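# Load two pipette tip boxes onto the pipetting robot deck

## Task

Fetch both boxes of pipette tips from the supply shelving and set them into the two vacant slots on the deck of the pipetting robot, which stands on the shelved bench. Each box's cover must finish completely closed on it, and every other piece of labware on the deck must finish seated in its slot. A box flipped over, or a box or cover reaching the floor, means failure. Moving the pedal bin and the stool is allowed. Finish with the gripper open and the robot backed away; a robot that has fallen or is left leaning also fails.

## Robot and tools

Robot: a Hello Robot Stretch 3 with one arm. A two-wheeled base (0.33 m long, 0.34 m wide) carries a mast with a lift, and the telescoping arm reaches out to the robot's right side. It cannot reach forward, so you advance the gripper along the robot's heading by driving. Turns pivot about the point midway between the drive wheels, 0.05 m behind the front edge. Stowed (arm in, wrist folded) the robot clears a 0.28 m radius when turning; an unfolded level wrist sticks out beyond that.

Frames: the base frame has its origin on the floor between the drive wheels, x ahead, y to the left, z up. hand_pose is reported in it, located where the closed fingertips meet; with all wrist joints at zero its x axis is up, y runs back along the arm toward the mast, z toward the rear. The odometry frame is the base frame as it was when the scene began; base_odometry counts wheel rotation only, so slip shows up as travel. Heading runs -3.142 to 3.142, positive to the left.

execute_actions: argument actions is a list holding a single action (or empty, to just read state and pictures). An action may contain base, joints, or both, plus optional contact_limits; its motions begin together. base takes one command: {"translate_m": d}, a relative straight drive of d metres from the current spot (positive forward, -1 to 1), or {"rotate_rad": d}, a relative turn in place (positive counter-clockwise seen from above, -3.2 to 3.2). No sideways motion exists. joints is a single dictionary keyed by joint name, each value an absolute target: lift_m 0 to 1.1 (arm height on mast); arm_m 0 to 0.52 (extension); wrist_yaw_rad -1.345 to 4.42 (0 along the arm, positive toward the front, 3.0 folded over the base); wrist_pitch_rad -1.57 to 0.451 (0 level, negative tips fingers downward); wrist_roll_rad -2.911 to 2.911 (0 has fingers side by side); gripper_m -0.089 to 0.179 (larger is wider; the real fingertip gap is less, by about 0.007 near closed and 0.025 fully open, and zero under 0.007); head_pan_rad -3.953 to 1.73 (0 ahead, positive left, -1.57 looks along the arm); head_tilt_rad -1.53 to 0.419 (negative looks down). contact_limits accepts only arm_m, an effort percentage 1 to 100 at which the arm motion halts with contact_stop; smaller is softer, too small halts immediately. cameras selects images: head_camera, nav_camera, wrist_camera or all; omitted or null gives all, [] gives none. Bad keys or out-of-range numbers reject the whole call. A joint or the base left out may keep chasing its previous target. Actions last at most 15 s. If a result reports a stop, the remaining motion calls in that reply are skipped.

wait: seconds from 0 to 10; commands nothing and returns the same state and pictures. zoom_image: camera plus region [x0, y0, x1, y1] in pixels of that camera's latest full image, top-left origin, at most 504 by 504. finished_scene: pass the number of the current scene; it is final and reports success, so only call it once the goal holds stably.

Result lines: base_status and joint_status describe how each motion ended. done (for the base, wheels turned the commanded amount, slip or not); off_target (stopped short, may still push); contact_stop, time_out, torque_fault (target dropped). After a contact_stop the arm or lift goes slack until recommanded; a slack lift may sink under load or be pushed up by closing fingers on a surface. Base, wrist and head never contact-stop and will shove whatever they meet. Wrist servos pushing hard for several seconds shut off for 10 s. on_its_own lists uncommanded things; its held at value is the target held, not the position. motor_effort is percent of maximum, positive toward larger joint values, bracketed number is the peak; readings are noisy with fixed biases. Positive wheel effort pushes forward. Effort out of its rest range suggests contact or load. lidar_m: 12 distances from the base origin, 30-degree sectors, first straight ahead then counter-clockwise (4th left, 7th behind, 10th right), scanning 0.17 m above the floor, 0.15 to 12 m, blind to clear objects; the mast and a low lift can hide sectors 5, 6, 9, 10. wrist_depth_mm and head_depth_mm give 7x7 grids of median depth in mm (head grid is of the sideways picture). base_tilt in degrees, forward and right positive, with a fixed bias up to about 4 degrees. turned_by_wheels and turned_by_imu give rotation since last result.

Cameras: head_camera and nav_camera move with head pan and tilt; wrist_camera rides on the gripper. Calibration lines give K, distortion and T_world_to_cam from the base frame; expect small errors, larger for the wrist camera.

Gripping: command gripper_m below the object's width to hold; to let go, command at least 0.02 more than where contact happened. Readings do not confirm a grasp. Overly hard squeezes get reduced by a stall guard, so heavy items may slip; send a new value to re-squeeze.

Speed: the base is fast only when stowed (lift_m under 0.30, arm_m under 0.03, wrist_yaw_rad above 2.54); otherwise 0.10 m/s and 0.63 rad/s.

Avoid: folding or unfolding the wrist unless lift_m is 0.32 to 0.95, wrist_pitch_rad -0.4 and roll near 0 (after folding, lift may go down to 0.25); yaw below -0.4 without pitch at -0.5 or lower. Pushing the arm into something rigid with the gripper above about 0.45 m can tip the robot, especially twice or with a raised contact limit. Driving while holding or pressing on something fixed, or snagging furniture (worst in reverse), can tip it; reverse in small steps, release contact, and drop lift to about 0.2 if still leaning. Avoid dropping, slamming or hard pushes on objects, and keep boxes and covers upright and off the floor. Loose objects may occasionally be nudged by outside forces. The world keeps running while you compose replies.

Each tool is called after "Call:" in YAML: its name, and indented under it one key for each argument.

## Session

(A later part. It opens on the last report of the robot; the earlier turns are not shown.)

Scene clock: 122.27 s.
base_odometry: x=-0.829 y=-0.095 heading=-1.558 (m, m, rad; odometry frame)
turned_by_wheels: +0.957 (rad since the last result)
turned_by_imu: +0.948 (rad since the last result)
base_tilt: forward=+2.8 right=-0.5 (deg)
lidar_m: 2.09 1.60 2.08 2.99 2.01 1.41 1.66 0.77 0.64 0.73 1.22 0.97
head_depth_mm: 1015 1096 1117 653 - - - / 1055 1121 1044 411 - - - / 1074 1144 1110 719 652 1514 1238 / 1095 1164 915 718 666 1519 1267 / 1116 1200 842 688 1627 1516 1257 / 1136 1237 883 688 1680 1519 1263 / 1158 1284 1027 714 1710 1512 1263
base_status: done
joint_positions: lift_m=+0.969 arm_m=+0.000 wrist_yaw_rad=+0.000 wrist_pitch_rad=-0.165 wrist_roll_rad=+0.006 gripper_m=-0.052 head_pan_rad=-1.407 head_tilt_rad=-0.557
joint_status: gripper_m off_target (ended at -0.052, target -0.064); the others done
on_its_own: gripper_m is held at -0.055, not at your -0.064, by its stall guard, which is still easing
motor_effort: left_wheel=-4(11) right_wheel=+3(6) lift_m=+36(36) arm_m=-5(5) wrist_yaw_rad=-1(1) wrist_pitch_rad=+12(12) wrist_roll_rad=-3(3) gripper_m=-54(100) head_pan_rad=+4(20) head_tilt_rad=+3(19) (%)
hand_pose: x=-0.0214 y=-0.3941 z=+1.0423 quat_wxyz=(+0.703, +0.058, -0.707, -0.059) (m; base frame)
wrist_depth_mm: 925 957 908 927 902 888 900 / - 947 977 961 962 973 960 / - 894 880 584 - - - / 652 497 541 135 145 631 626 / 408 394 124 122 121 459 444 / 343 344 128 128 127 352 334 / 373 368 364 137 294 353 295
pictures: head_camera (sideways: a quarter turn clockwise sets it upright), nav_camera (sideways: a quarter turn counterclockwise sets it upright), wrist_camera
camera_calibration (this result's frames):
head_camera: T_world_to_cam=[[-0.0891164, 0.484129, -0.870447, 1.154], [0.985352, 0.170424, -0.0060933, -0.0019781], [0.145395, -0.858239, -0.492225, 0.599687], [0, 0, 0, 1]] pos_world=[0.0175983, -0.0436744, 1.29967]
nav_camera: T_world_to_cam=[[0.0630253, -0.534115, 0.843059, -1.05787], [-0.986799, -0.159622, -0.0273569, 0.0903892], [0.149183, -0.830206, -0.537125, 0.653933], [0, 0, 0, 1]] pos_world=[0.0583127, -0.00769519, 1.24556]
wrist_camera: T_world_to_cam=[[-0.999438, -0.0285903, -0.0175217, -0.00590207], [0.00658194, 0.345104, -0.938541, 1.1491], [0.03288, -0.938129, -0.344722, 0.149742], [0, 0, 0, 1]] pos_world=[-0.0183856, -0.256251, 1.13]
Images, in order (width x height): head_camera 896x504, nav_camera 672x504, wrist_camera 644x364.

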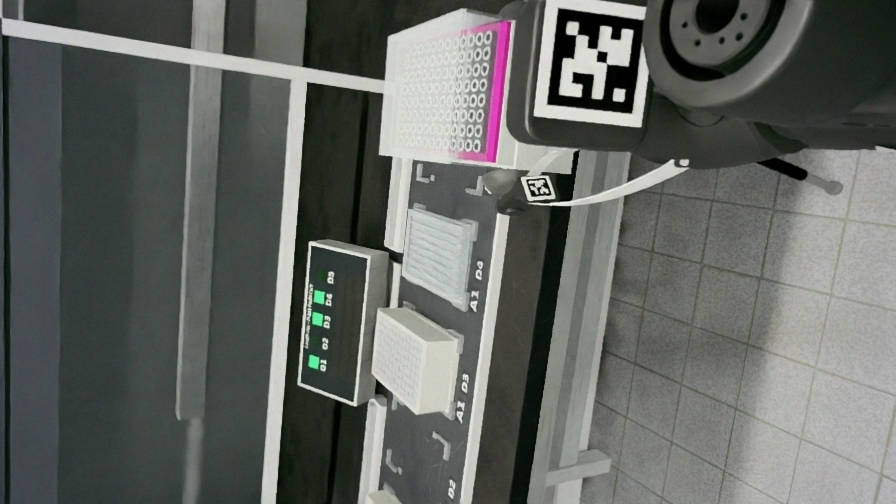

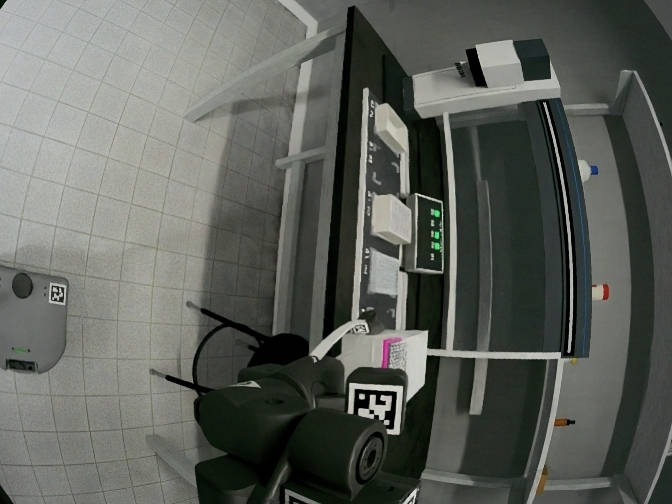

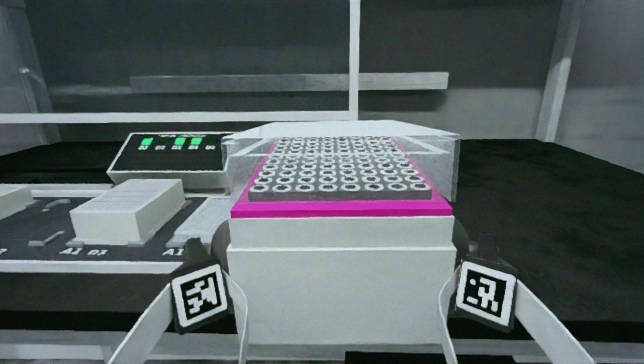

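Call:
execute_actions:
  actions:
    - {"base":{"translate_m":0.025},"joints":{"gripper_m":-0.06,"arm_m":0.25,"lift_m":0.915,"head_pan_rad":-1.57}}

Call:
zoom_image:
  camera: "head_camera"
  region: [300,130,600,430]

Scene clock: 128.40 s.
base_odometry: x=-0.829 y=-0.120 heading=-1.558 (m, m, rad; odometry frame)
turned_by_wheels: +0.000 (rad since the last result)
turned_by_imu: -0.001 (rad since the last result)
base_tilt: forward=+2.9 right=-0.4 (deg)
lidar_m: 2.07 1.58 2.05 2.99 2.03 1.43 1.68 0.79 0.65 0.73 1.22 0.96
head_depth_mm: 1063 1133 1120 - 651 943 1217 / 1067 1138 1202 - 975 944 1269 / 706 1126 1110 - 1038 1443 1237 / 1075 1142 1075 671 654 1515 1255 / 1080 1150 916 715 658 1516 1264 / 1081 1155 819 684 664 1516 1262 / 1081 1161 828 665 669 1523 1264
base_status: done
joint_positions: lift_m=+0.916 arm_m=+0.250 wrist_yaw_rad=+0.000 wrist_pitch_rad=-0.165 wrist_roll_rad=+0.006 gripper_m=-0.044 head_pan_rad=-1.563 head_tilt_rad=-0.556
joint_status: gripper_m off_target (ended at -0.044, target -0.060); the others done
on_its_own: gripper_m is held at -0.046, not at your -0.060, by its stall guard, which is still easing
motor_effort: left_wheel=-5(10) right_wheel=+3(7) lift_m=+13(28) arm_m=+3(4) wrist_yaw_rad=-1(1) wrist_pitch_rad=+12(12) wrist_roll_rad=-3(2) gripper_m=-52(100) head_pan_rad=-4(18) head_tilt_rad=+3(3) (%)
hand_pose: x=-0.0214 y=-0.6435 z=+0.9884 quat_wxyz=(+0.703, +0.058, -0.707, -0.059) (m; base frame)
wrist_depth_mm: 728 711 718 700 687 713 689 / 749 671 697 654 654 733 727 / 344 342 764 741 747 733 719 / 298 297 442 135 145 462 463 / 268 304 123 122 121 343 318 / 230 237 128 128 127 261 248 / 193 191 180 136 156 194 203
pictures: head_camera (sideways: a quarter turn clockwise sets it upright), nav_camera (sideways: a quarter turn counterclockwise sets it upright), wrist_camera
camera_calibration (this result's frames):
head_camera: T_world_to_cam=[[-0.0127538, 0.491977, -0.870515, 1.15363], [0.999867, 0.0151367, -0.00609433, -0.0020653], [0.0101784, -0.870477, -0.492104, 0.600355], [0, 0, 0, 1]] pos_world=[0.0106675, -0.0449314, 1.29967]
nav_camera: T_world_to_cam=[[-0.0207923, -0.537302, 0.843134, -1.05745], [-0.999617, -0.00424625, -0.0273573, 0.090468], [0.0182793, -0.843379, -0.537007, 0.654579], [0, 0, 0, 1]] pos_world=[0.0564812, -0.015728, 1.24556]
wrist_camera: T_world_to_cam=[[-0.999441, -0.0284671, -0.0175177, -0.0139334], [0.00662537, 0.344971, -0.93859, 1.18464], [0.032762, -0.938182, -0.344589, -0.103006], [0, 0, 0, 1]] pos_world=[-0.0183996, -0.505699, 1.07615]
Images, in order (width x height): head_camera 896x504, nav_camera 672x504, wrist_camera 644x364.

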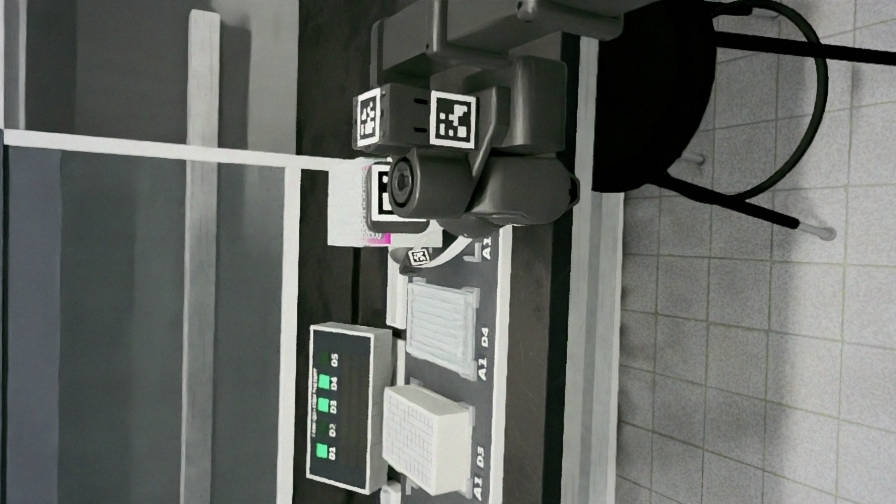

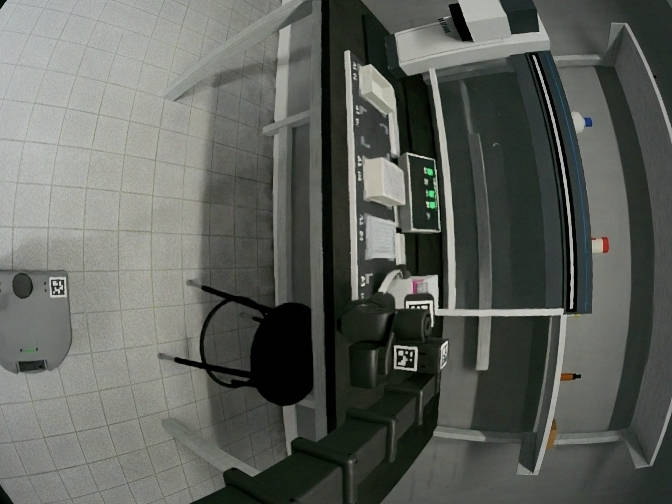

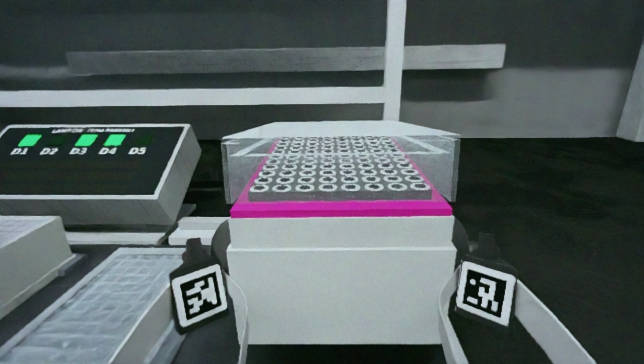

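Region (300, 130, 600, 430) of head_camera's 896x504 image, scaled by 1.680, with more detail than that image has.

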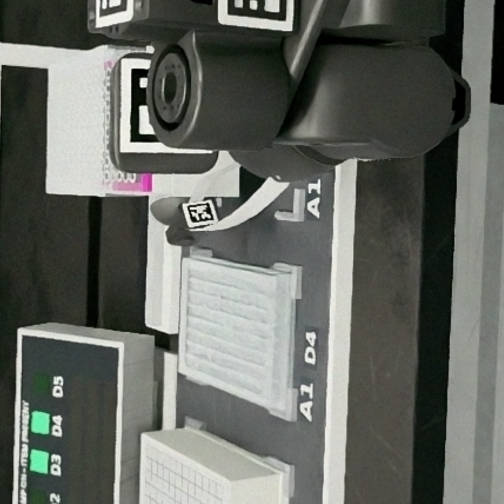

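Call:
execute_actions:
  actions:
    - {"base":{"translate_m":0.01},"joints":{"gripper_m":-0.063,"lift_m":0.888}}
  cameras: ["head_camera","wrist_camera"]

Call:
zoom_image:
  camera: "head_camera"
  region: [330,150,530,350]

Scene clock: 132.63 s.
base_odometry: x=-0.829 y=-0.130 heading=-1.558 (m, m, rad; odometry frame)
turned_by_wheels: +0.000 (rad since the last result)
turned_by_imu: -0.001 (rad since the last result)
base_tilt: forward=+2.9 right=-0.4 (deg)
lidar_m: 2.06 1.57 2.03 2.99 2.03 1.44 1.69 0.79 0.66 0.74 1.22 0.94
head_depth_mm: 1062 1136 1119 848 - 940 1227 / 1054 1136 1122 - 989 946 1269 / 1073 1138 1039 - 1027 1449 1237 / 1073 1147 1039 680 655 1521 1260 / 1078 1152 913 718 659 1516 1263 / 1084 1151 818 677 664 1519 1259 / 1088 1160 830 667 669 1520 1264
base_status: done
joint_positions: lift_m=+0.889 arm_m=+0.250 wrist_yaw_rad=+0.000 wrist_pitch_rad=-0.165 wrist_roll_rad=+0.006 gripper_m=-0.051 head_pan_rad=-1.563 head_tilt_rad=-0.556
joint_status: gripper_m off_target (ended at -0.051, target -0.063); the others done
on_its_own: gripper_m is held at -0.054, not at your -0.063, by its stall guard, which is still easing
motor_effort: left_wheel=-5(8) right_wheel=+3(6) lift_m=+13(11) arm_m=+3(4) wrist_yaw_rad=-1(0) wrist_pitch_rad=+12(12) wrist_roll_rad=-3(3) gripper_m=-50(100) head_pan_rad=-4(3) head_tilt_rad=+3(3) (%)
hand_pose: x=-0.0214 y=-0.6435 z=+0.9614 quat_wxyz=(+0.703, +0.058, -0.707, -0.059) (m; base frame)
wrist_depth_mm: 730 709 708 698 649 687 691 / 741 341 748 742 748 732 723 / 313 305 634 711 683 691 672 / 285 286 297 135 145 382 382 / 231 255 123 122 122 284 267 / 196 195 127 127 127 219 207 / 158 157 148 137 140 155 168
pictures: head_camera (sideways: a quarter turn clockwise sets it upright), wrist_camera
camera_calibration (this result's frames):
head_camera: T_world_to_cam=[[-0.0127538, 0.491977, -0.870515, 1.15363], [0.999867, 0.0151367, -0.00609433, -0.0020653], [0.0101784, -0.870477, -0.492104, 0.600355], [0, 0, 0, 1]] pos_world=[0.0106675, -0.0449314, 1.29967]
wrist_camera: T_world_to_cam=[[-0.999441, -0.0284674, -0.017517, -0.0144074], [0.00662534, 0.344948, -0.938598, 1.15929], [0.0327619, -0.93819, -0.344566, -0.11234], [0, 0, 0, 1]] pos_world=[-0.0183996, -0.505701, 1.04915]
Images, in order (width x height): head_camera 896x504, wrist_camera 644x364.

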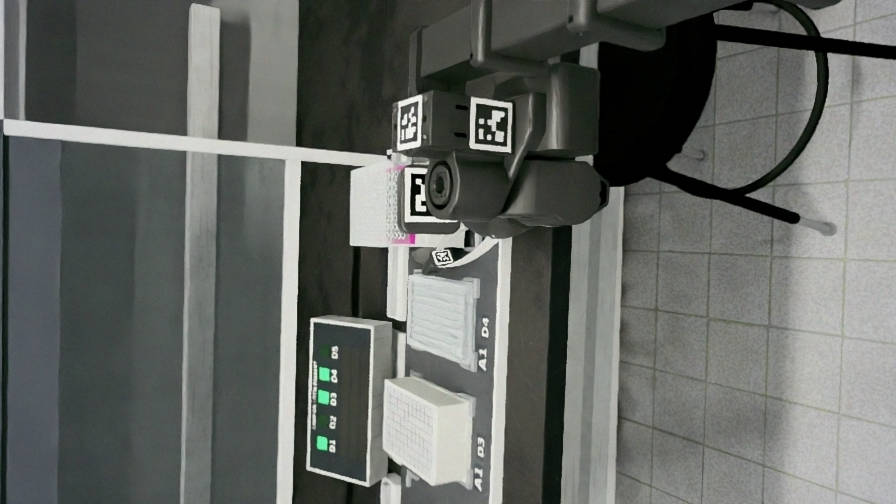

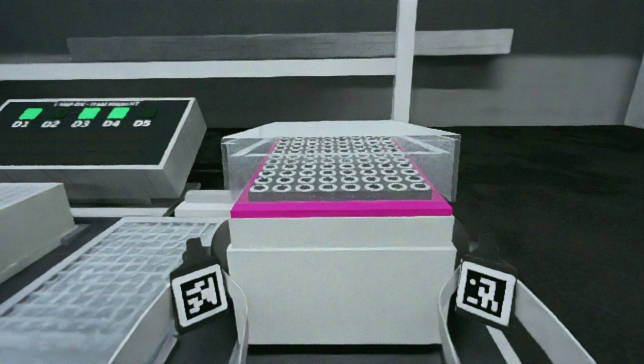

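Region (330, 150, 530, 350) of head_camera's 896x504 image, scaled by 2.520, with more detail than that image has.

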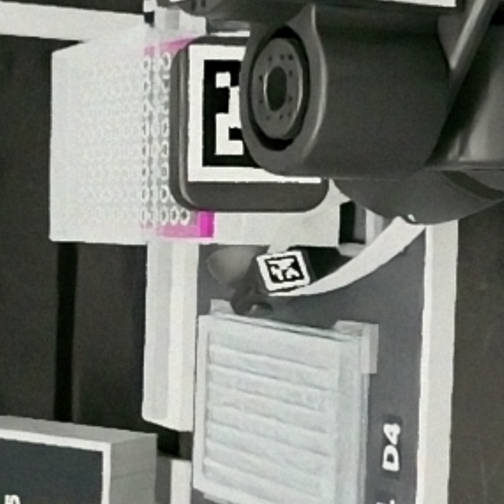

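Call:
execute_actions:
  actions:
    - {"joints":{"gripper_m":-0.04,"lift_m":0.877}}
  cameras: ["head_camera","wrist_camera"]

Call:
zoom_image:
  camera: "head_camera"
  region: [330,150,530,350]

Scene clock: 135.93 s.
base_odometry: x=-0.829 y=-0.130 heading=-1.558 (m, m, rad; odometry frame)
turned_by_wheels: +0.000 (rad since the last result)
turned_by_imu: +0.000 (rad since the last result)
base_tilt: forward=+2.8 right=-0.5 (deg)
lidar_m: 2.05 1.57 2.02 3.00 2.04 1.44 1.69 0.79 0.66 0.73 1.22 0.94
head_depth_mm: 1067 1136 1120 821 - 946 1214 / 1052 1135 1115 847 976 944 1268 / 1069 1142 1041 - - 1458 1242 / 1076 1145 1041 682 653 1514 1260 / 1081 1152 914 718 658 1520 1271 / 1081 1156 818 674 663 1516 1263 / 1083 1162 831 668 669 1513 1265
base_status: not commanded
joint_positions: lift_m=+0.878 arm_m=+0.250 wrist_yaw_rad=-0.001 wrist_pitch_rad=-0.157 wrist_roll_rad=+0.006 gripper_m=-0.033 head_pan_rad=-1.563 head_tilt_rad=-0.556
joint_status: gripper_m off_target (ended at -0.033, target -0.040); the others done
on_its_own: gripper_m is held at -0.036, not at your -0.040, by its stall guard, which is still easing
motor_effort: left_wheel=-5(5) right_wheel=+4(4) lift_m=+12(12) arm_m=+4(3) wrist_yaw_rad=+1(1) wrist_pitch_rad=+9(11) wrist_roll_rad=-3(3) gripper_m=-44(50) head_pan_rad=-2(3) head_tilt_rad=+3(2) (%)
hand_pose: x=-0.0218 y=-0.6440 z=+0.9525 quat_wxyz=(+0.703, +0.055, -0.707, -0.056) (m; base frame)
wrist_depth_mm: 703 696 687 706 644 708 717 / 335 328 745 745 744 709 718 / 301 298 622 699 664 670 644 / 275 291 290 134 144 367 359 / 226 240 124 122 121 270 252 / 181 182 128 128 127 203 192 / 146 145 138 135 136 143 157
pictures: head_camera (sideways: a quarter turn clockwise sets it upright), wrist_camera
camera_calibration (this result's frames):
head_camera: T_world_to_cam=[[-0.0127536, 0.491977, -0.870515, 1.15363], [0.999867, 0.0151362, -0.00609433, -0.0020653], [0.010178, -0.870477, -0.492104, 0.600355], [0, 0, 0, 1]] pos_world=[0.0106675, -0.0449314, 1.29967]
wrist_camera: T_world_to_cam=[[-0.999488, -0.0269282, -0.0172895, -0.0142243], [0.0071959, 0.337321, -0.941362, 1.14881], [0.0311813, -0.941004, -0.336955, -0.125], [0, 0, 0, 1]] pos_world=[-0.0185861, -0.505528, 1.03908]
Images, in order (width x height): head_camera 896x504, wrist_camera 644x364.

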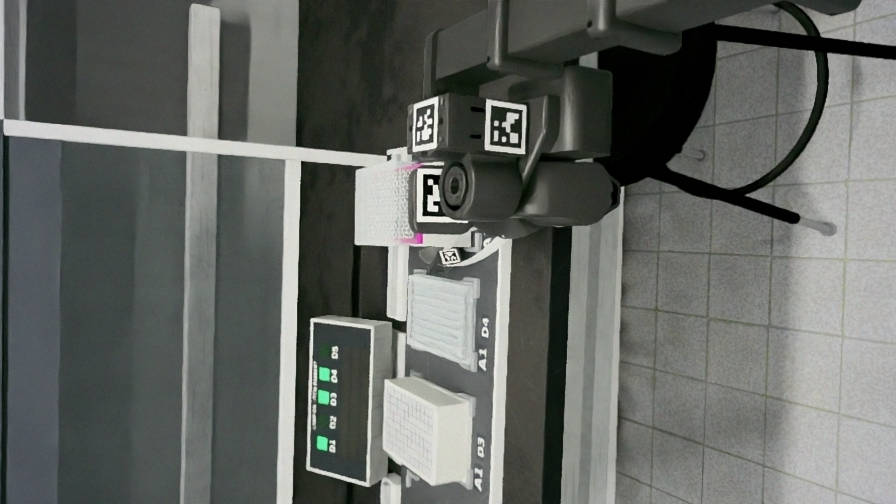

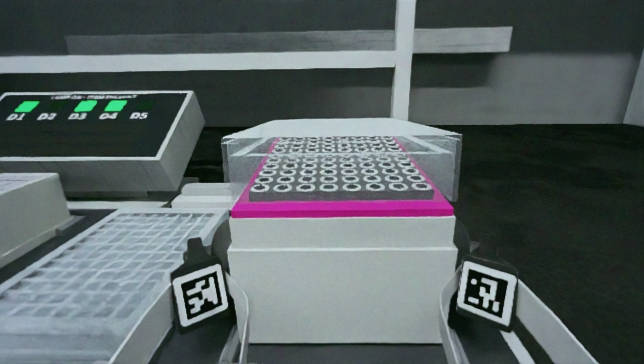

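Region (330, 150, 530, 350) of head_camera's 896x504 image, scaled by 2.520, with more detail than that image has.

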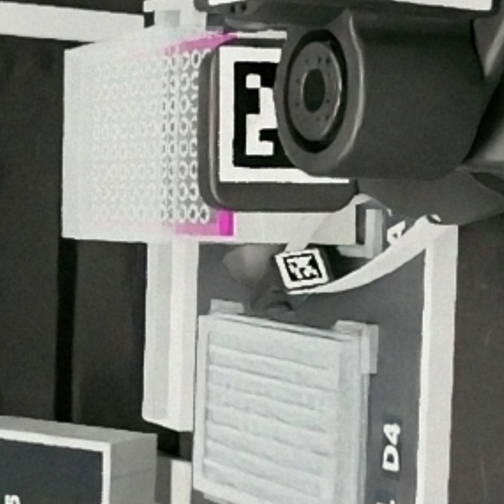

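About 9 mm too far; resting on the rear brackets.

Call:
execute_actions:
  actions:
    - {"joints":{"gripper_m":-0.041,"arm_m":0.241}}
  cameras: ["head_camera","wrist_camera"]

Call:
zoom_image:
  camera: "head_camera"
  region: [330,150,530,350]

Scene clock: 138.93 s.
base_odometry: x=-0.829 y=-0.130 heading=-1.558 (m, m, rad; odometry frame)
turned_by_wheels: +0.000 (rad since the last result)
turned_by_imu: +0.000 (rad since the last result)
base_tilt: forward=+3.0 right=-0.5 (deg)
lidar_m: 2.06 1.57 2.03 2.98 2.04 1.44 1.69 0.79 0.66 0.74 1.22 0.94
head_depth_mm: 1063 1133 1120 824 - 945 1213 / 1052 1138 1117 822 - 947 1268 / 1073 1142 1041 682 - 1455 1240 / 1076 1148 1039 677 656 1521 1259 / 1081 1148 914 716 658 1510 1266 / 1080 1151 817 675 663 1514 1263 / 1085 1161 832 668 669 1515 1261
base_status: not commanded
joint_positions: lift_m=+0.878 arm_m=+0.241 wrist_yaw_rad=-0.002 wrist_pitch_rad=-0.157 wrist_roll_rad=+0.006 gripper_m=-0.039 head_pan_rad=-1.563 head_tilt_rad=-0.556
joint_status: all done
motor_effort: left_wheel=-6(6) right_wheel=+4(4) lift_m=+12(12) arm_m=-5(6) wrist_yaw_rad=+2(2) wrist_pitch_rad=+9(9) wrist_roll_rad=-3(4) gripper_m=-50(100) head_pan_rad=-3(4) head_tilt_rad=+3(2) (%)
hand_pose: x=-0.0219 y=-0.6356 z=+0.9525 quat_wxyz=(+0.703, +0.055, -0.707, -0.056) (m; base frame)
wrist_depth_mm: 717 706 693 691 718 703 705 / 342 333 766 754 746 749 740 / 308 301 604 695 666 662 659 / 255 302 297 134 143 368 362 / 225 240 124 122 121 270 251 / 182 181 129 128 128 203 193 / 146 145 136 135 135 142 156
pictures: head_camera (sideways: a quarter turn clockwise sets it upright), wrist_camera
camera_calibration (this result's frames):
head_camera: T_world_to_cam=[[-0.0127536, 0.491977, -0.870515, 1.15363], [0.999867, 0.0151362, -0.00609433, -0.0020653], [0.010178, -0.870477, -0.492104, 0.600355], [0, 0, 0, 1]] pos_world=[0.0106675, -0.0449314, 1.29967]
wrist_camera: T_world_to_cam=[[-0.999498, -0.0265575, -0.0172869, -0.0138567], [0.00731995, 0.337278, -0.941377, 1.14597], [0.0308311, -0.941031, -0.336914, -0.117122], [0, 0, 0, 1]] pos_world=[-0.0186272, -0.497092, 1.03909]
Images, in order (width x height): head_camera 896x504, wrist_camera 644x364.

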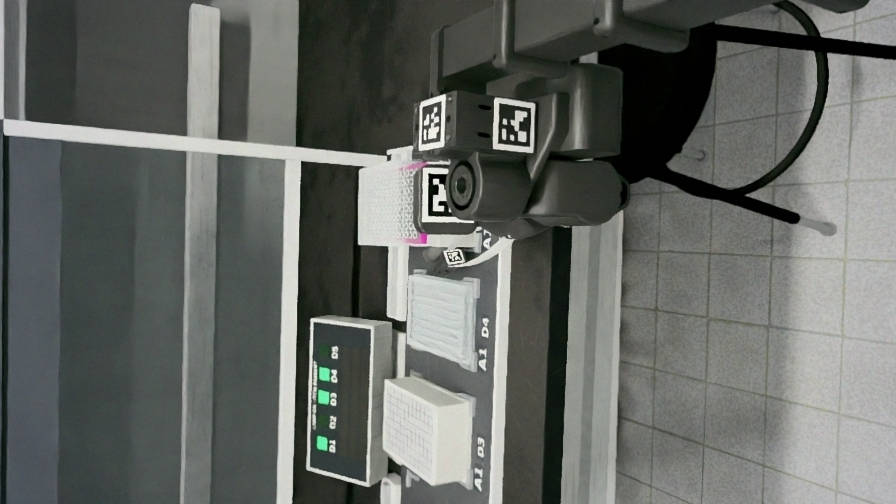

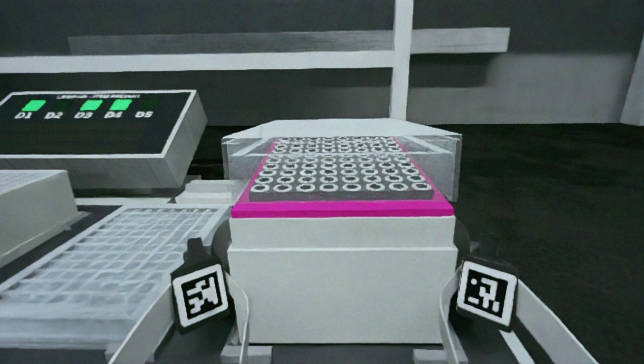

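Region (330, 150, 530, 350) of head_camera's 896x504 image, scaled by 2.520, with more detail than that image has.

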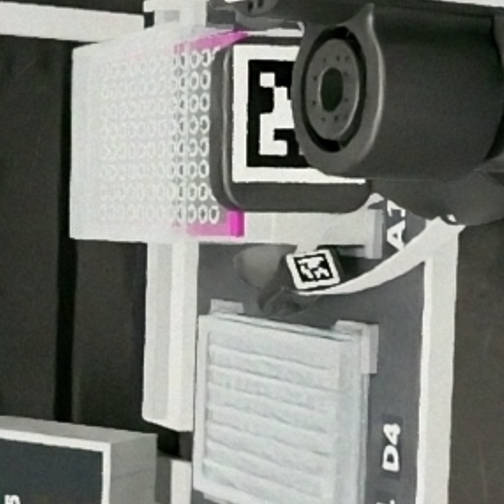

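Call:
execute_actions:
  actions:
    - {"base":{"translate_m":0.0025},"joints":{"gripper_m":-0.03,"wrist_yaw_rad":-0.022}}
  cameras: ["wrist_camera"]

Call:
execute_actions:
  actions:
    - {"joints":{"lift_m":0.873}}
  cameras: ["wrist_camera"]

Scene clock: 142.00 s.
base_odometry: x=-0.828 y=-0.133 heading=-1.558 (m, m, rad; odometry frame)
turned_by_wheels: +0.000 (rad since the last result)
turned_by_imu: +0.000 (rad since the last result)
base_tilt: forward=+2.8 right=-0.5 (deg)
lidar_m: 2.05 1.57 2.03 2.98 2.04 1.44 1.69 0.80 0.66 0.74 1.22 0.94
head_depth_mm: 1064 1133 1116 823 - 945 1214 / 1053 1136 1115 822 - 950 1270 / 1070 1145 1039 683 - 1432 1240 / 1072 1145 1036 684 656 1518 1265 / 1082 1154 913 717 659 1516 1263 / 1082 1152 817 684 664 1507 1263 / 1084 1162 906 670 670 1516 1261
base_status: done
joint_positions: lift_m=+0.878 arm_m=+0.241 wrist_yaw_rad=-0.019 wrist_pitch_rad=-0.157 wrist_roll_rad=+0.006 gripper_m=-0.028 head_pan_rad=-1.563 head_tilt_rad=-0.556
joint_status: all done
motor_effort: left_wheel=-4(7) right_wheel=+3(7) lift_m=+12(12) arm_m=-5(5) wrist_yaw_rad=-4(5) wrist_pitch_rad=+9(9) wrist_roll_rad=-3(3) gripper_m=-45(81) head_pan_rad=-3(3) head_tilt_rad=+3(2) (%)
hand_pose: x=-0.0263 y=-0.6355 z=+0.9524 quat_wxyz=(+0.702, +0.049, -0.707, -0.063) (m; base frame)
wrist_depth_mm: 697 716 698 708 707 707 716 / 335 335 735 761 741 729 739 / 303 299 685 701 664 670 633 / 280 297 296 134 144 369 365 / 226 236 124 122 122 270 252 / 182 182 128 127 127 203 194 / 146 145 135 135 134 141 157
pictures: wrist_camera
camera_calibration (this result's frames):
wrist_camera: T_world_to_cam=[[-0.99981, -0.00893414, -0.0172966, -0.00704657], [0.0132693, 0.337375, -0.941277, 1.14602], [0.0142449, -0.941328, -0.337192, -0.117295], [0, 0, 0, 1]] pos_world=[-0.0205812, -0.497114, 1.03905]
Images, in order (width x height): wrist_camera 644x364.

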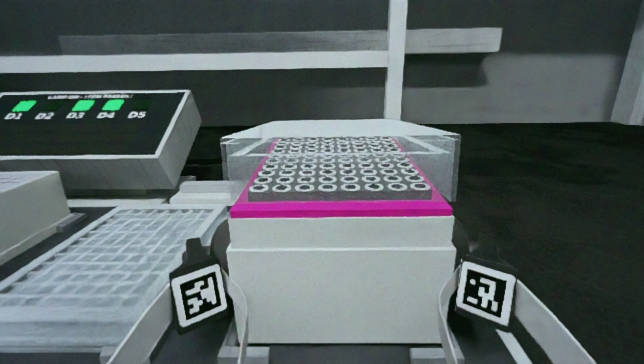

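Scene clock: 142.57 s.
base_odometry: x=-0.828 y=-0.133 heading=-1.558 (m, m, rad; odometry frame)
turned_by_wheels: +0.000 (rad since the last result)
turned_by_imu: +0.000 (rad since the last result)
base_tilt: forward=+3.0 right=-0.5 (deg)
lidar_m: 2.05 1.57 2.03 2.98 2.04 1.44 1.70 0.80 0.66 0.73 1.22 0.94
head_depth_mm: 1063 1134 1120 803 - 946 1224 / 1050 1141 1115 823 - 949 1268 / 1071 1141 1040 686 - 1441 1239 / 1071 1149 1037 685 654 1521 1261 / 1078 1149 915 717 658 1512 1264 / 1078 1156 818 683 663 1515 1263 / 1084 1158 907 670 670 1515 1268
base_status: not commanded
joint_positions: lift_m=+0.874 arm_m=+0.241 wrist_yaw_rad=-0.020 wrist_pitch_rad=-0.150 wrist_roll_rad=+0.006 gripper_m=-0.024 head_pan_rad=-1.563 head_tilt_rad=-0.556
joint_status: all done
on_its_own: gripper_m is held at -0.026, not at your -0.030, by its stall guard, which is still easing
motor_effort: left_wheel=-4(4) right_wheel=+3(3) lift_m=+11(9) arm_m=-4(5) wrist_yaw_rad=-4(4) wrist_pitch_rad=+7(9) wrist_roll_rad=-2(3) gripper_m=-44(45) head_pan_rad=-3(3) head_tilt_rad=+3(3) (%)
hand_pose: x=-0.0264 y=-0.6359 z=+0.9502 quat_wxyz=(+0.703, +0.046, -0.707, -0.060) (m; base frame)
wrist_depth_mm: 727 700 698 678 651 692 718 / 334 332 749 746 745 739 744 / 299 297 726 710 672 676 656 / 279 298 297 134 143 367 362 / 224 234 123 121 121 268 248 / 178 178 128 128 127 202 191 / 143 143 136 135 134 137 154
pictures: wrist_camera
camera_calibration (this result's frames):
wrist_camera: T_world_to_cam=[[-0.999814, -0.00896473, -0.0170975, -0.00732849], [0.0131737, 0.330569, -0.94369, 1.14209], [0.0141118, -0.943739, -0.330389, -0.126421], [0, 0, 0, 1]] pos_world=[-0.0205886, -0.496913, 1.03588]
Images, in order (width x height): wrist_camera 644x364.

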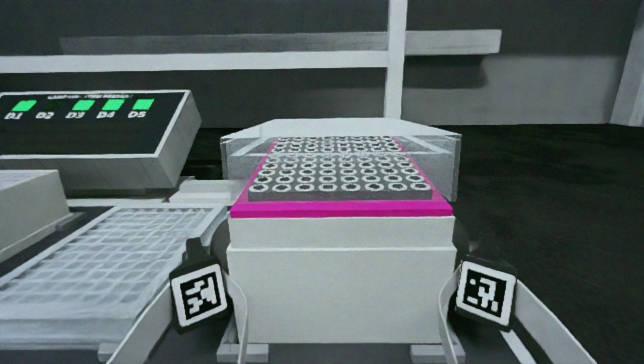

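Call:
execute_actions:
  actions:
    - {"joints":{"arm_m":0.2385,"gripper_m":0.03,"wrist_yaw_rad":-0.028}}
  cameras: ["wrist_camera"]

Call:
execute_actions:
  actions:
    - {"joints":{"gripper_m":0.115}}
  cameras: ["wrist_camera"]

Call:
execute_actions:
  actions:
    - {"joints":{"arm_m":0.15,"lift_m":0.88}}
  cameras: ["wrist_camera","head_camera"]

Scene clock: 146.67 s.
base_odometry: x=-0.828 y=-0.133 heading=-1.558 (m, m, rad; odometry frame)
turned_by_wheels: +0.000 (rad since the last result)
turned_by_imu: +0.000 (rad since the last result)
base_tilt: forward=+2.9 right=-0.6 (deg)
lidar_m: 2.05 1.56 2.03 2.99 2.05 1.44 1.69 0.79 0.66 0.74 1.22 0.94
head_depth_mm: 1062 1134 1116 803 - 943 1227 / 1054 1133 1116 821 - 951 1268 / 1069 1140 1042 685 - 1438 1236 / 1074 1146 1039 673 655 1519 1270 / 1079 1151 913 715 658 1516 1271 / 1079 1157 817 683 663 1519 1265 / 1085 1155 910 670 667 1510 1257
base_status: not commanded
joint_positions: lift_m=+0.874 arm_m=+0.239 wrist_yaw_rad=-0.023 wrist_pitch_rad=-0.150 wrist_roll_rad=+0.006 gripper_m=+0.031 head_pan_rad=-1.563 head_tilt_rad=-0.556
joint_status: all done
motor_effort: left_wheel=-4(5) right_wheel=+3(3) lift_m=+11(12) arm_m=-4(5) wrist_yaw_rad=-8(7) wrist_pitch_rad=+7(7) wrist_roll_rad=-3(3) gripper_m=-25(48) head_pan_rad=-3(3) head_tilt_rad=+2(3) (%)
hand_pose: x=-0.0271 y=-0.6335 z=+0.9503 quat_wxyz=(+0.703, +0.045, -0.708, -0.061) (m; base frame)
wrist_depth_mm: 700 702 694 727 660 716 711 / 337 335 754 756 729 743 741 / 301 301 718 701 670 663 657 / 280 302 295 134 144 366 358 / 224 236 124 122 122 270 250 / 178 178 128 127 127 200 190 / 143 142 135 134 134 140 154
pictures: wrist_camera
camera_calibration (this result's frames):
wrist_camera: T_world_to_cam=[[-0.999836, -0.00600932, -0.0170867, -0.00618372], [0.014143, 0.330331, -0.943759, 1.14127], [0.0113156, -0.943846, -0.330192, -0.124405], [0, 0, 0, 1]] pos_world=[-0.0209159, -0.494453, 1.0359]
Images, in order (width x height): wrist_camera 644x364.

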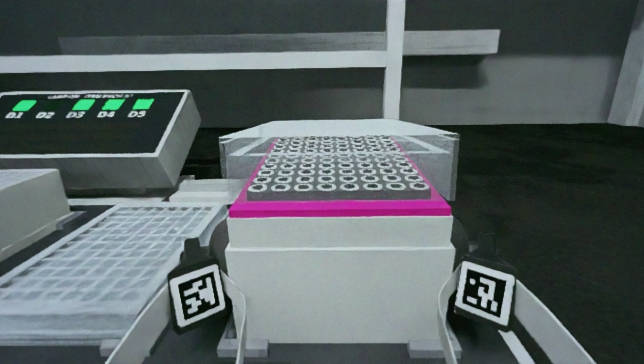

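Scene clock: 148.00 s.
base_odometry: x=-0.828 y=-0.133 heading=-1.558 (m, m, rad; odometry frame)
turned_by_wheels: +0.000 (rad since the last result)
turned_by_imu: +0.000 (rad since the last result)
base_tilt: forward=+2.8 right=-0.5 (deg)
lidar_m: 2.06 1.56 2.03 2.99 2.04 1.44 1.69 0.80 0.66 0.74 1.22 0.94
head_depth_mm: 1061 1135 1120 804 - 945 1226 / 1052 1138 1116 824 - 950 1271 / 1073 1141 1041 692 - 1438 1233 / 1075 1146 1037 685 654 1519 1262 / 1080 1154 914 718 659 1514 1262 / 1083 1154 819 683 664 1512 1262 / 1087 1165 907 672 669 1519 1265
base_status: not commanded
joint_positions: lift_m=+0.874 arm_m=+0.239 wrist_yaw_rad=-0.026 wrist_pitch_rad=-0.150 wrist_roll_rad=+0.006 gripper_m=+0.115 head_pan_rad=-1.563 head_tilt_rad=-0.556
joint_status: all done
motor_effort: left_wheel=-4(4) right_wheel=+3(2) lift_m=+12(12) arm_m=-3(5) wrist_yaw_rad=-3(7) wrist_pitch_rad=+7(7) wrist_roll_rad=-3(3) gripper_m=+0(80) head_pan_rad=-3(3) head_tilt_rad=+3(2) (%)
hand_pose: x=-0.0279 y=-0.6333 z=+0.9502 quat_wxyz=(+0.702, +0.044, -0.708, -0.062) (m; base frame)
wrist_depth_mm: 712 716 708 689 656 724 724 / 333 332 748 750 744 751 735 / 303 301 723 716 679 669 654 / 282 299 296 137 149 360 360 / 227 236 123 122 122 267 250 / 179 178 128 127 127 - 190 / 143 137 134 133 132 144 155
pictures: wrist_camera
camera_calibration (this result's frames):
wrist_camera: T_world_to_cam=[[-0.99985, -0.00271576, -0.0170924, -0.00491413], [0.0152338, 0.330582, -0.943654, 1.14125], [0.00821319, -0.943773, -0.330491, -0.12405], [0, 0, 0, 1]] pos_world=[-0.0212801, -0.494364, 1.03586]
Images, in order (width x height): wrist_camera 644x364.

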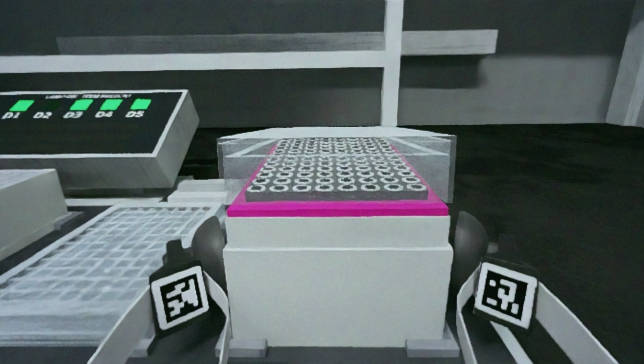

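Scene clock: 149.87 s.
base_odometry: x=-0.828 y=-0.133 heading=-1.558 (m, m, rad; odometry frame)
turned_by_wheels: +0.000 (rad since the last result)
turned_by_imu: +0.000 (rad since the last result)
base_tilt: forward=+2.9 right=-0.4 (deg)
lidar_m: 2.05 1.57 2.03 2.99 2.04 1.44 1.70 0.80 0.66 0.73 1.22 0.94
head_depth_mm: 1063 1133 1122 745 - - 1211 / 1054 1137 1116 780 - - 1267 / 1072 1139 1043 655 - - 1241 / 1075 1150 1037 691 653 1518 1263 / 1078 1151 913 717 659 1521 1260 / 1084 1155 819 682 664 1514 1262 / 1084 1157 909 671 669 1517 1259
base_status: not commanded
joint_positions: lift_m=+0.879 arm_m=+0.150 wrist_yaw_rad=-0.027 wrist_pitch_rad=-0.150 wrist_roll_rad=+0.006 gripper_m=+0.115 head_pan_rad=-1.563 head_tilt_rad=-0.556
joint_status: all done
motor_effort: left_wheel=-4(4) right_wheel=+3(3) lift_m=+35(34) arm_m=-5(7) wrist_yaw_rad=-2(3) wrist_pitch_rad=+7(7) wrist_roll_rad=-3(3) gripper_m=+0(0) head_pan_rad=-3(3) head_tilt_rad=+2(3) (%)
hand_pose: x=-0.0282 y=-0.5449 z=+0.9561 quat_wxyz=(+0.702, +0.043, -0.708, -0.063) (m; base frame)
wrist_depth_mm: 804 771 793 783 799 773 794 / 793 758 832 842 836 824 825 / 391 378 561 298 710 709 683 / 263 331 362 208 355 388 380 / 235 248 244 215 227 282 262 / 190 188 186 187 185 - 200 / 167 166 165 164 164 160 162
pictures: head_camera (sideways: a quarter turn clockwise sets it upright), wrist_camera
camera_calibration (this result's frames):
head_camera: T_world_to_cam=[[-0.0127535, 0.491965, -0.870522, 1.15364], [0.999867, 0.0151362, -0.00609443, -0.00206517], [0.0101782, -0.870483, -0.492093, 0.60034], [0, 0, 0, 1]] pos_world=[0.0106675, -0.0449314, 1.29967]
wrist_camera: T_world_to_cam=[[-0.999852, -0.00176891, -0.0170869, -0.0043], [0.0155431, 0.330387, -0.943718, 1.11756], [0.00731464, -0.943844, -0.330311, -0.0388915], [0, 0, 0, 1]] pos_world=[-0.0213852, -0.405941, 1.04174]
Images, in order (width x height): head_camera 896x504, wrist_camera 644x364.

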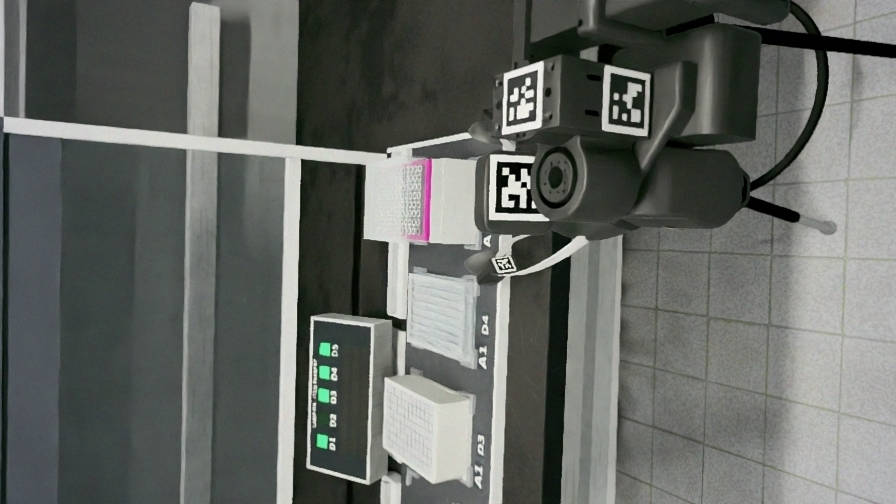

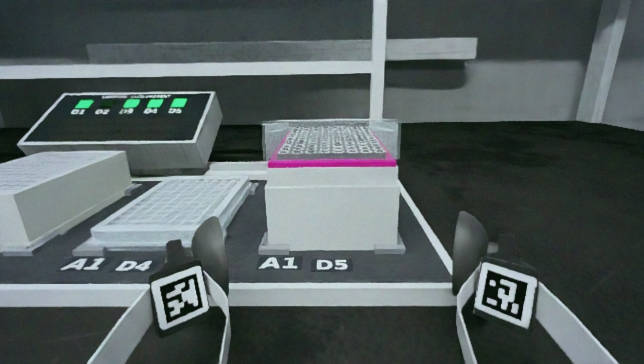

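Call:
execute_actions:
  actions:
    - {"joints":{"arm_m":0,"gripper_m":0.03}}
  cameras: []

Call:
execute_actions:
  actions:
    - {"base":{"rotate_rad":-1.125},"joints":{"wrist_pitch_rad":-0.4,"wrist_yaw_rad":3,"lift_m":0.29}}
  cameras: []

Call:
execute_actions:
  actions:
    - {"base":{"translate_m":-1}}
  cameras: []

Call:
execute_actions:
  actions:
    - {"base":{"translate_m":-0.67}}
  cameras: []

Call:
execute_actions:
  actions:
    - {"base":{"rotate_rad":-0.47},"joints":{"lift_m":0.4,"head_tilt_rad":-0.75}}
  cameras: []

Call:
execute_actions:
  actions:
    - {"joints":{"lift_m":0.55,"wrist_yaw_rad":0}}
  cameras: ["wrist_camera","head_camera"]

Scene clock: 156.50 s.
base_odometry: x=-0.828 y=-0.133 heading=-1.558 (m, m, rad; odometry frame)
turned_by_wheels: +0.000 (rad since the last result)
turned_by_imu: +0.000 (rad since the last result)
base_tilt: forward=+2.7 right=-0.5 (deg)
lidar_m: 2.05 1.56 2.02 2.99 2.04 1.44 1.70 0.80 0.66 0.73 1.22 0.94
head_depth_mm: 1064 1136 1119 746 625 945 - / 1053 1136 1120 746 624 942 - / 1070 1142 1041 654 624 - - / 1076 1147 1111 662 623 1515 1268 / 1077 1149 913 718 659 1519 1267 / 1081 1156 819 684 663 1513 1262 / 1085 1164 910 672 669 1511 1263
base_status: not commanded
joint_positions: lift_m=+0.879 arm_m=+0.000 wrist_yaw_rad=-0.027 wrist_pitch_rad=-0.150 wrist_roll_rad=+0.006 gripper_m=+0.030 head_pan_rad=-1.563 head_tilt_rad=-0.556
joint_status: all done
motor_effort: left_wheel=-4(5) right_wheel=+3(2) lift_m=+35(34) arm_m=-5(7) wrist_yaw_rad=-2(2) wrist_pitch_rad=+7(7) wrist_roll_rad=-3(3) gripper_m=-1(80) head_pan_rad=-3(3) head_tilt_rad=+2(2) (%)
hand_pose: x=-0.0283 y=-0.3949 z=+0.9561 quat_wxyz=(+0.702, +0.043, -0.708, -0.063) (m; base frame)
wrist_depth_mm: 897 909 917 915 900 916 919 / 949 957 905 942 966 988 949 / 805 460 533 351 736 706 694 / 363 361 364 352 391 383 387 / 282 279 278 283 287 274 272 / 338 334 331 331 - 330 331 / - - - - 618 642 -
pictures: none
No camera images: the call's "cameras" was empty. Leave "cameras" out to get every camera's image.

Scene clock: 162.70 s.
base_odometry: x=-0.828 y=-0.133 heading=-2.683 (m, m, rad; odometry frame)
turned_by_wheels: -1.125 (rad since the last result)
turned_by_imu: -1.115 (rad since the last result)
base_tilt: forward=+3.0 right=-0.5 (deg)
lidar_m: 1.20 0.94 2.05 1.57 1.89 2.99 2.05 1.44 1.70 0.80 0.66 0.74
head_depth_mm: 1406 1530 1669 1829 1905 1526 1272 / 1479 1602 1759 1938 1900 1523 1268 / 1545 1690 1863 2073 1900 1516 1271 / 1621 1791 1968 2209 1896 1514 1262 / 1717 1892 2106 2297 1900 1473 1268 / 1711 1857 2000 860 1711 1471 1264 / 1516 1621 1692 772 1841 1512 1264
base_status: done
joint_positions: lift_m=+0.291 arm_m=+0.000 wrist_yaw_rad=+2.998 wrist_pitch_rad=-0.415 wrist_roll_rad=+0.006 gripper_m=+0.030 head_pan_rad=-1.563 head_tilt_rad=-0.556
joint_status: all done
motor_effort: left_wheel=+4(9) right_wheel=-1(4) lift_m=+12(31) arm_m=-4(5) wrist_yaw_rad=+2(3) wrist_pitch_rad=+5(7) wrist_roll_rad=-2(3) gripper_m=+0(0) head_pan_rad=-3(3) head_tilt_rad=+3(3) (%)
hand_pose: x=+0.0109 y=+0.0773 z=+0.3040 quat_wxyz=(+0.195, +0.702, +0.095, +0.678) (m; base frame)
wrist_depth_mm: - - - - - - - / - - - - - - - / - - - - 938 959 951 / 751 748 757 748 763 734 728 / 624 614 - 624 609 601 590 / 527 519 - 533 - 497 503 / 446 - - - 437 432 435
pictures: none
No camera images: the call's "cameras" was empty. Leave "cameras" out to get every camera's image.

Scene clock: 167.70 s.
base_odometry: x=+0.068 y=+0.310 heading=-2.683 (m, m, rad; odometry frame)
turned_by_wheels: +0.000 (rad since the last result)
turned_by_imu: +0.003 (rad since the last result)
base_tilt: forward=+2.8 right=-0.5 (deg)
lidar_m: 1.87 1.90 1.87 1.90 2.35 2.10 1.96 1.09 0.80 1.30 1.68 1.43
head_depth_mm: 1051 1133 1211 898 1044 1358 1222 / 1099 1196 1311 1442 1611 1441 1242 / 1151 1262 1388 1545 1712 1519 1267 / 1210 1329 1471 1659 1800 1519 1263 / 1278 1402 1566 1775 1890 1521 1267 / 1349 1494 1678 1918 1895 1519 1262 / 1429 1592 1806 2083 1891 1518 1261
base_status: done
joint_positions: lift_m=+0.291 arm_m=+0.000 wrist_yaw_rad=+2.999 wrist_pitch_rad=-0.415 wrist_roll_rad=+0.006 gripper_m=+0.030 head_pan_rad=-1.563 head_tilt_rad=-0.556
joint_status: not commanded
motor_effort: left_wheel=+3(10) right_wheel=-1(7) lift_m=+12(12) arm_m=-4(5) wrist_yaw_rad=+1(2) wrist_pitch_rad=+5(5) wrist_roll_rad=-3(3) gripper_m=+1(0) head_pan_rad=-3(4) head_tilt_rad=+3(3) (%)
hand_pose: x=+0.0107 y=+0.0773 z=+0.3039 quat_wxyz=(+0.195, +0.702, +0.096, +0.678) (m; base frame)
wrist_depth_mm: - - - - - - - / - - - - - - - / - - - - 971 961 957 / 763 794 755 754 742 731 721 / 624 621 - 629 622 606 592 / 528 522 - 530 - 502 499 / 446 - - - 439 437 436
pictures: none
No camera images: the call's "cameras" was empty. Leave "cameras" out to get every camera's image.

Scene clock: 171.63 s.
base_odometry: x=+0.669 y=+0.607 heading=-2.683 (m, m, rad; odometry frame)
turned_by_wheels: +0.000 (rad since the last result)
turned_by_imu: +0.002 (rad since the last result)
base_tilt: forward=+2.9 right=-0.5 (deg)
lidar_m: 2.33 2.28 2.15 2.19 1.60 1.51 1.51 1.06 0.53 0.98 0.86 2.02
head_depth_mm: 783 849 883 595 1080 878 784 / 819 891 894 625 1119 892 1114 / 858 928 849 655 1115 890 1162 / 902 975 835 691 1115 917 1191 / 951 1047 885 1268 1114 975 1190 / 903 966 883 1103 1108 1307 1232 / 796 844 847 958 1029 1206 1260
base_status: done
joint_positions: lift_m=+0.291 arm_m=+0.000 wrist_yaw_rad=+2.999 wrist_pitch_rad=-0.415 wrist_roll_rad=+0.006 gripper_m=+0.030 head_pan_rad=-1.563 head_tilt_rad=-0.556
joint_status: not commanded
motor_effort: left_wheel=+3(10) right_wheel=-1(7) lift_m=+12(12) arm_m=-4(4) wrist_yaw_rad=+0(1) wrist_pitch_rad=+5(5) wrist_roll_rad=-3(3) gripper_m=+1(0) head_pan_rad=-3(3) head_tilt_rad=+2(3) (%)
hand_pose: x=+0.0107 y=+0.0773 z=+0.3039 quat_wxyz=(+0.195, +0.702, +0.096, +0.678) (m; base frame)
wrist_depth_mm: - - - - - - - / - - - - - - - / - - - - 981 950 958 / 781 767 743 748 723 736 718 / 619 620 - 631 631 591 596 / 517 524 - 532 - 505 502 / 452 - - - 435 434 432
pictures: none
No camera images: the call's "cameras" was empty. Leave "cameras" out to get every camera's image.

Scene clock: 173.47 s.
base_odometry: x=+0.669 y=+0.607 heading=+3.131 (m, m, rad; odometry frame)
turned_by_wheels: -0.470 (rad since the last result)
turned_by_imu: -0.465 (rad since the last result)
base_tilt: forward=+2.9 right=-0.6 (deg)
lidar_m: 2.01 2.52 2.25 2.15 2.20 1.57 1.51 1.43 0.54 0.53 0.75 0.86
head_depth_mm: 475 479 543 1240 1493 1343 1165 / 730 718 576 705 814 1284 1162 / 807 767 601 1103 929 1184 1162 / 810 812 601 1029 927 1232 1164 / 810 811 601 1137 929 1265 1162 / 813 766 602 1141 928 1265 1163 / 812 810 600 1139 930 1260 1167
base_status: done
joint_positions: lift_m=+0.399 arm_m=+0.000 wrist_yaw_rad=+2.999 wrist_pitch_rad=-0.415 wrist_roll_rad=+0.006 gripper_m=+0.030 head_pan_rad=-1.563 head_tilt_rad=-0.741
joint_status: all done
motor_effort: left_wheel=+4(12) right_wheel=-2(6) lift_m=+35(36) arm_m=-4(4) wrist_yaw_rad=+1(1) wrist_pitch_rad=+5(5) wrist_roll_rad=-3(3) gripper_m=+0(0) head_pan_rad=-3(2) head_tilt_rad=-5(21) (%)
hand_pose: x=+0.0107 y=+0.0773 z=+0.4127 quat_wxyz=(+0.195, +0.702, +0.096, +0.678) (m; base frame)
wrist_depth_mm: - - - - - - - / - - - - - - - / - - - - - - - / 950 950 949 940 923 938 903 / 754 749 - 754 786 733 741 / 651 645 - 641 - 628 620 / 566 558 - 551 553 544 537
pictures: none
No camera images: the call's "cameras" was empty. Leave "cameras" out to get every camera's image.

Scene clock: 175.97 s.
base_odometry: x=+0.669 y=+0.607 heading=+3.131 (m, m, rad; odometry frame)
turned_by_wheels: +0.000 (rad since the last result)
turned_by_imu: +0.000 (rad since the last result)
base_tilt: forward=+2.9 right=-0.5 (deg)
lidar_m: 2.02 2.52 2.25 2.15 2.19 1.56 1.51 1.42 0.54 0.54 0.75 0.86
head_depth_mm: 475 479 543 1239 1505 1348 1165 / 731 719 578 703 813 1290 1166 / 808 768 602 1105 928 1171 1165 / 807 814 602 1027 926 1237 1168 / 810 813 600 1139 929 1264 1161 / 813 766 601 1139 927 1262 1165 / 813 808 600 1139 930 1267 1162
base_status: not commanded
joint_positions: lift_m=+0.549 arm_m=+0.000 wrist_yaw_rad=+0.002 wrist_pitch_rad=-0.415 wrist_roll_rad=+0.005 gripper_m=+0.030 head_pan_rad=-1.563 head_tilt_rad=-0.741
joint_status: all done
motor_effort: left_wheel=+3(4) right_wheel=-2(1) lift_m=+35(38) arm_m=-4(4) wrist_yaw_rad=-3(2) wrist_pitch_rad=+5(5) wrist_roll_rad=-2(3) gripper_m=+0(0) head_pan_rad=-3(3) head_tilt_rad=-5(5) (%)
hand_pose: x=-0.0210 y=-0.3699 z=+0.5627 quat_wxyz=(+0.690, +0.146, -0.693, -0.146) (m; base frame)
wrist_depth_mm: 649 647 655 447 441 241 666 / 533 520 507 461 429 263 699 / 361 356 353 353 341 295 762 / 310 312 312 310 310 824 865 / 818 900 863 878 400 917 924 / 729 743 734 617 - 815 803 / 639 642 627 657 554 692 695
pictures: head_camera (sideways: a quarter turn clockwise sets it upright), wrist_camera
camera_calibration (this result's frames):
head_camera: T_world_to_cam=[[-0.0138522, 0.643236, -0.765543, 1.01677], [0.999861, 0.0160236, -0.00462848, -0.00397493], [0.00928955, -0.7655, -0.643368, 0.797153], [0, 0, 0, 1]] pos_world=[0.0106537, -0.0437416, 1.29123]
wrist_camera: T_world_to_cam=[[-0.999407, -0.0252993, -0.0233521, -0.00875323], [0.00489942, 0.566854, -0.823804, 0.708149], [0.0340788, -0.82343, -0.566394, 0.174228], [0, 0, 0, 1]] pos_world=[-0.018155, -0.258174, 0.681853]
Images, in order (width x height): head_camera 896x504, wrist_camera 644x364.

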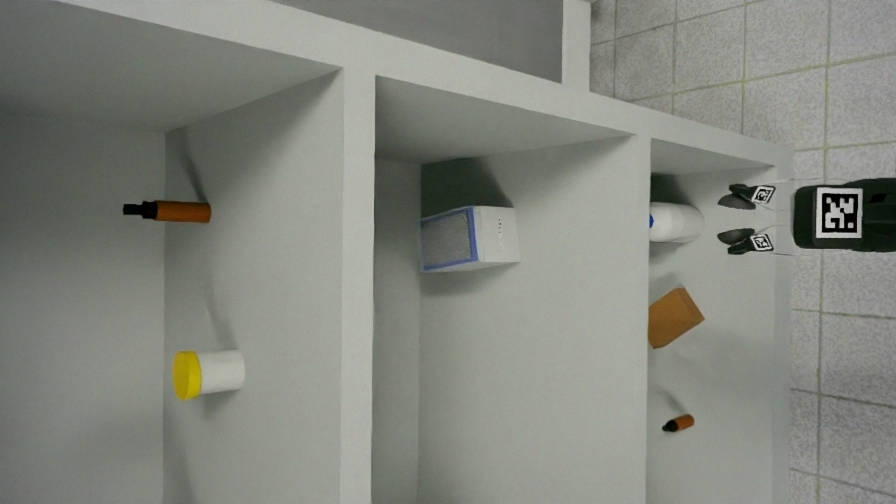

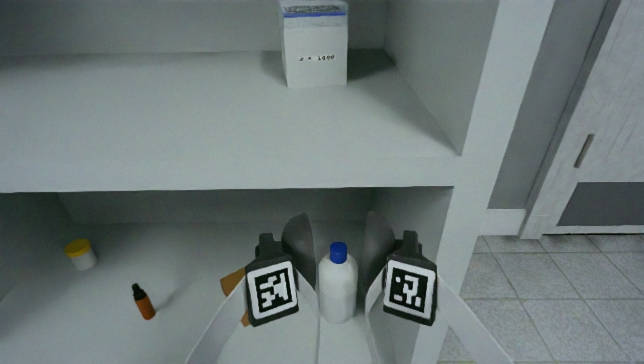

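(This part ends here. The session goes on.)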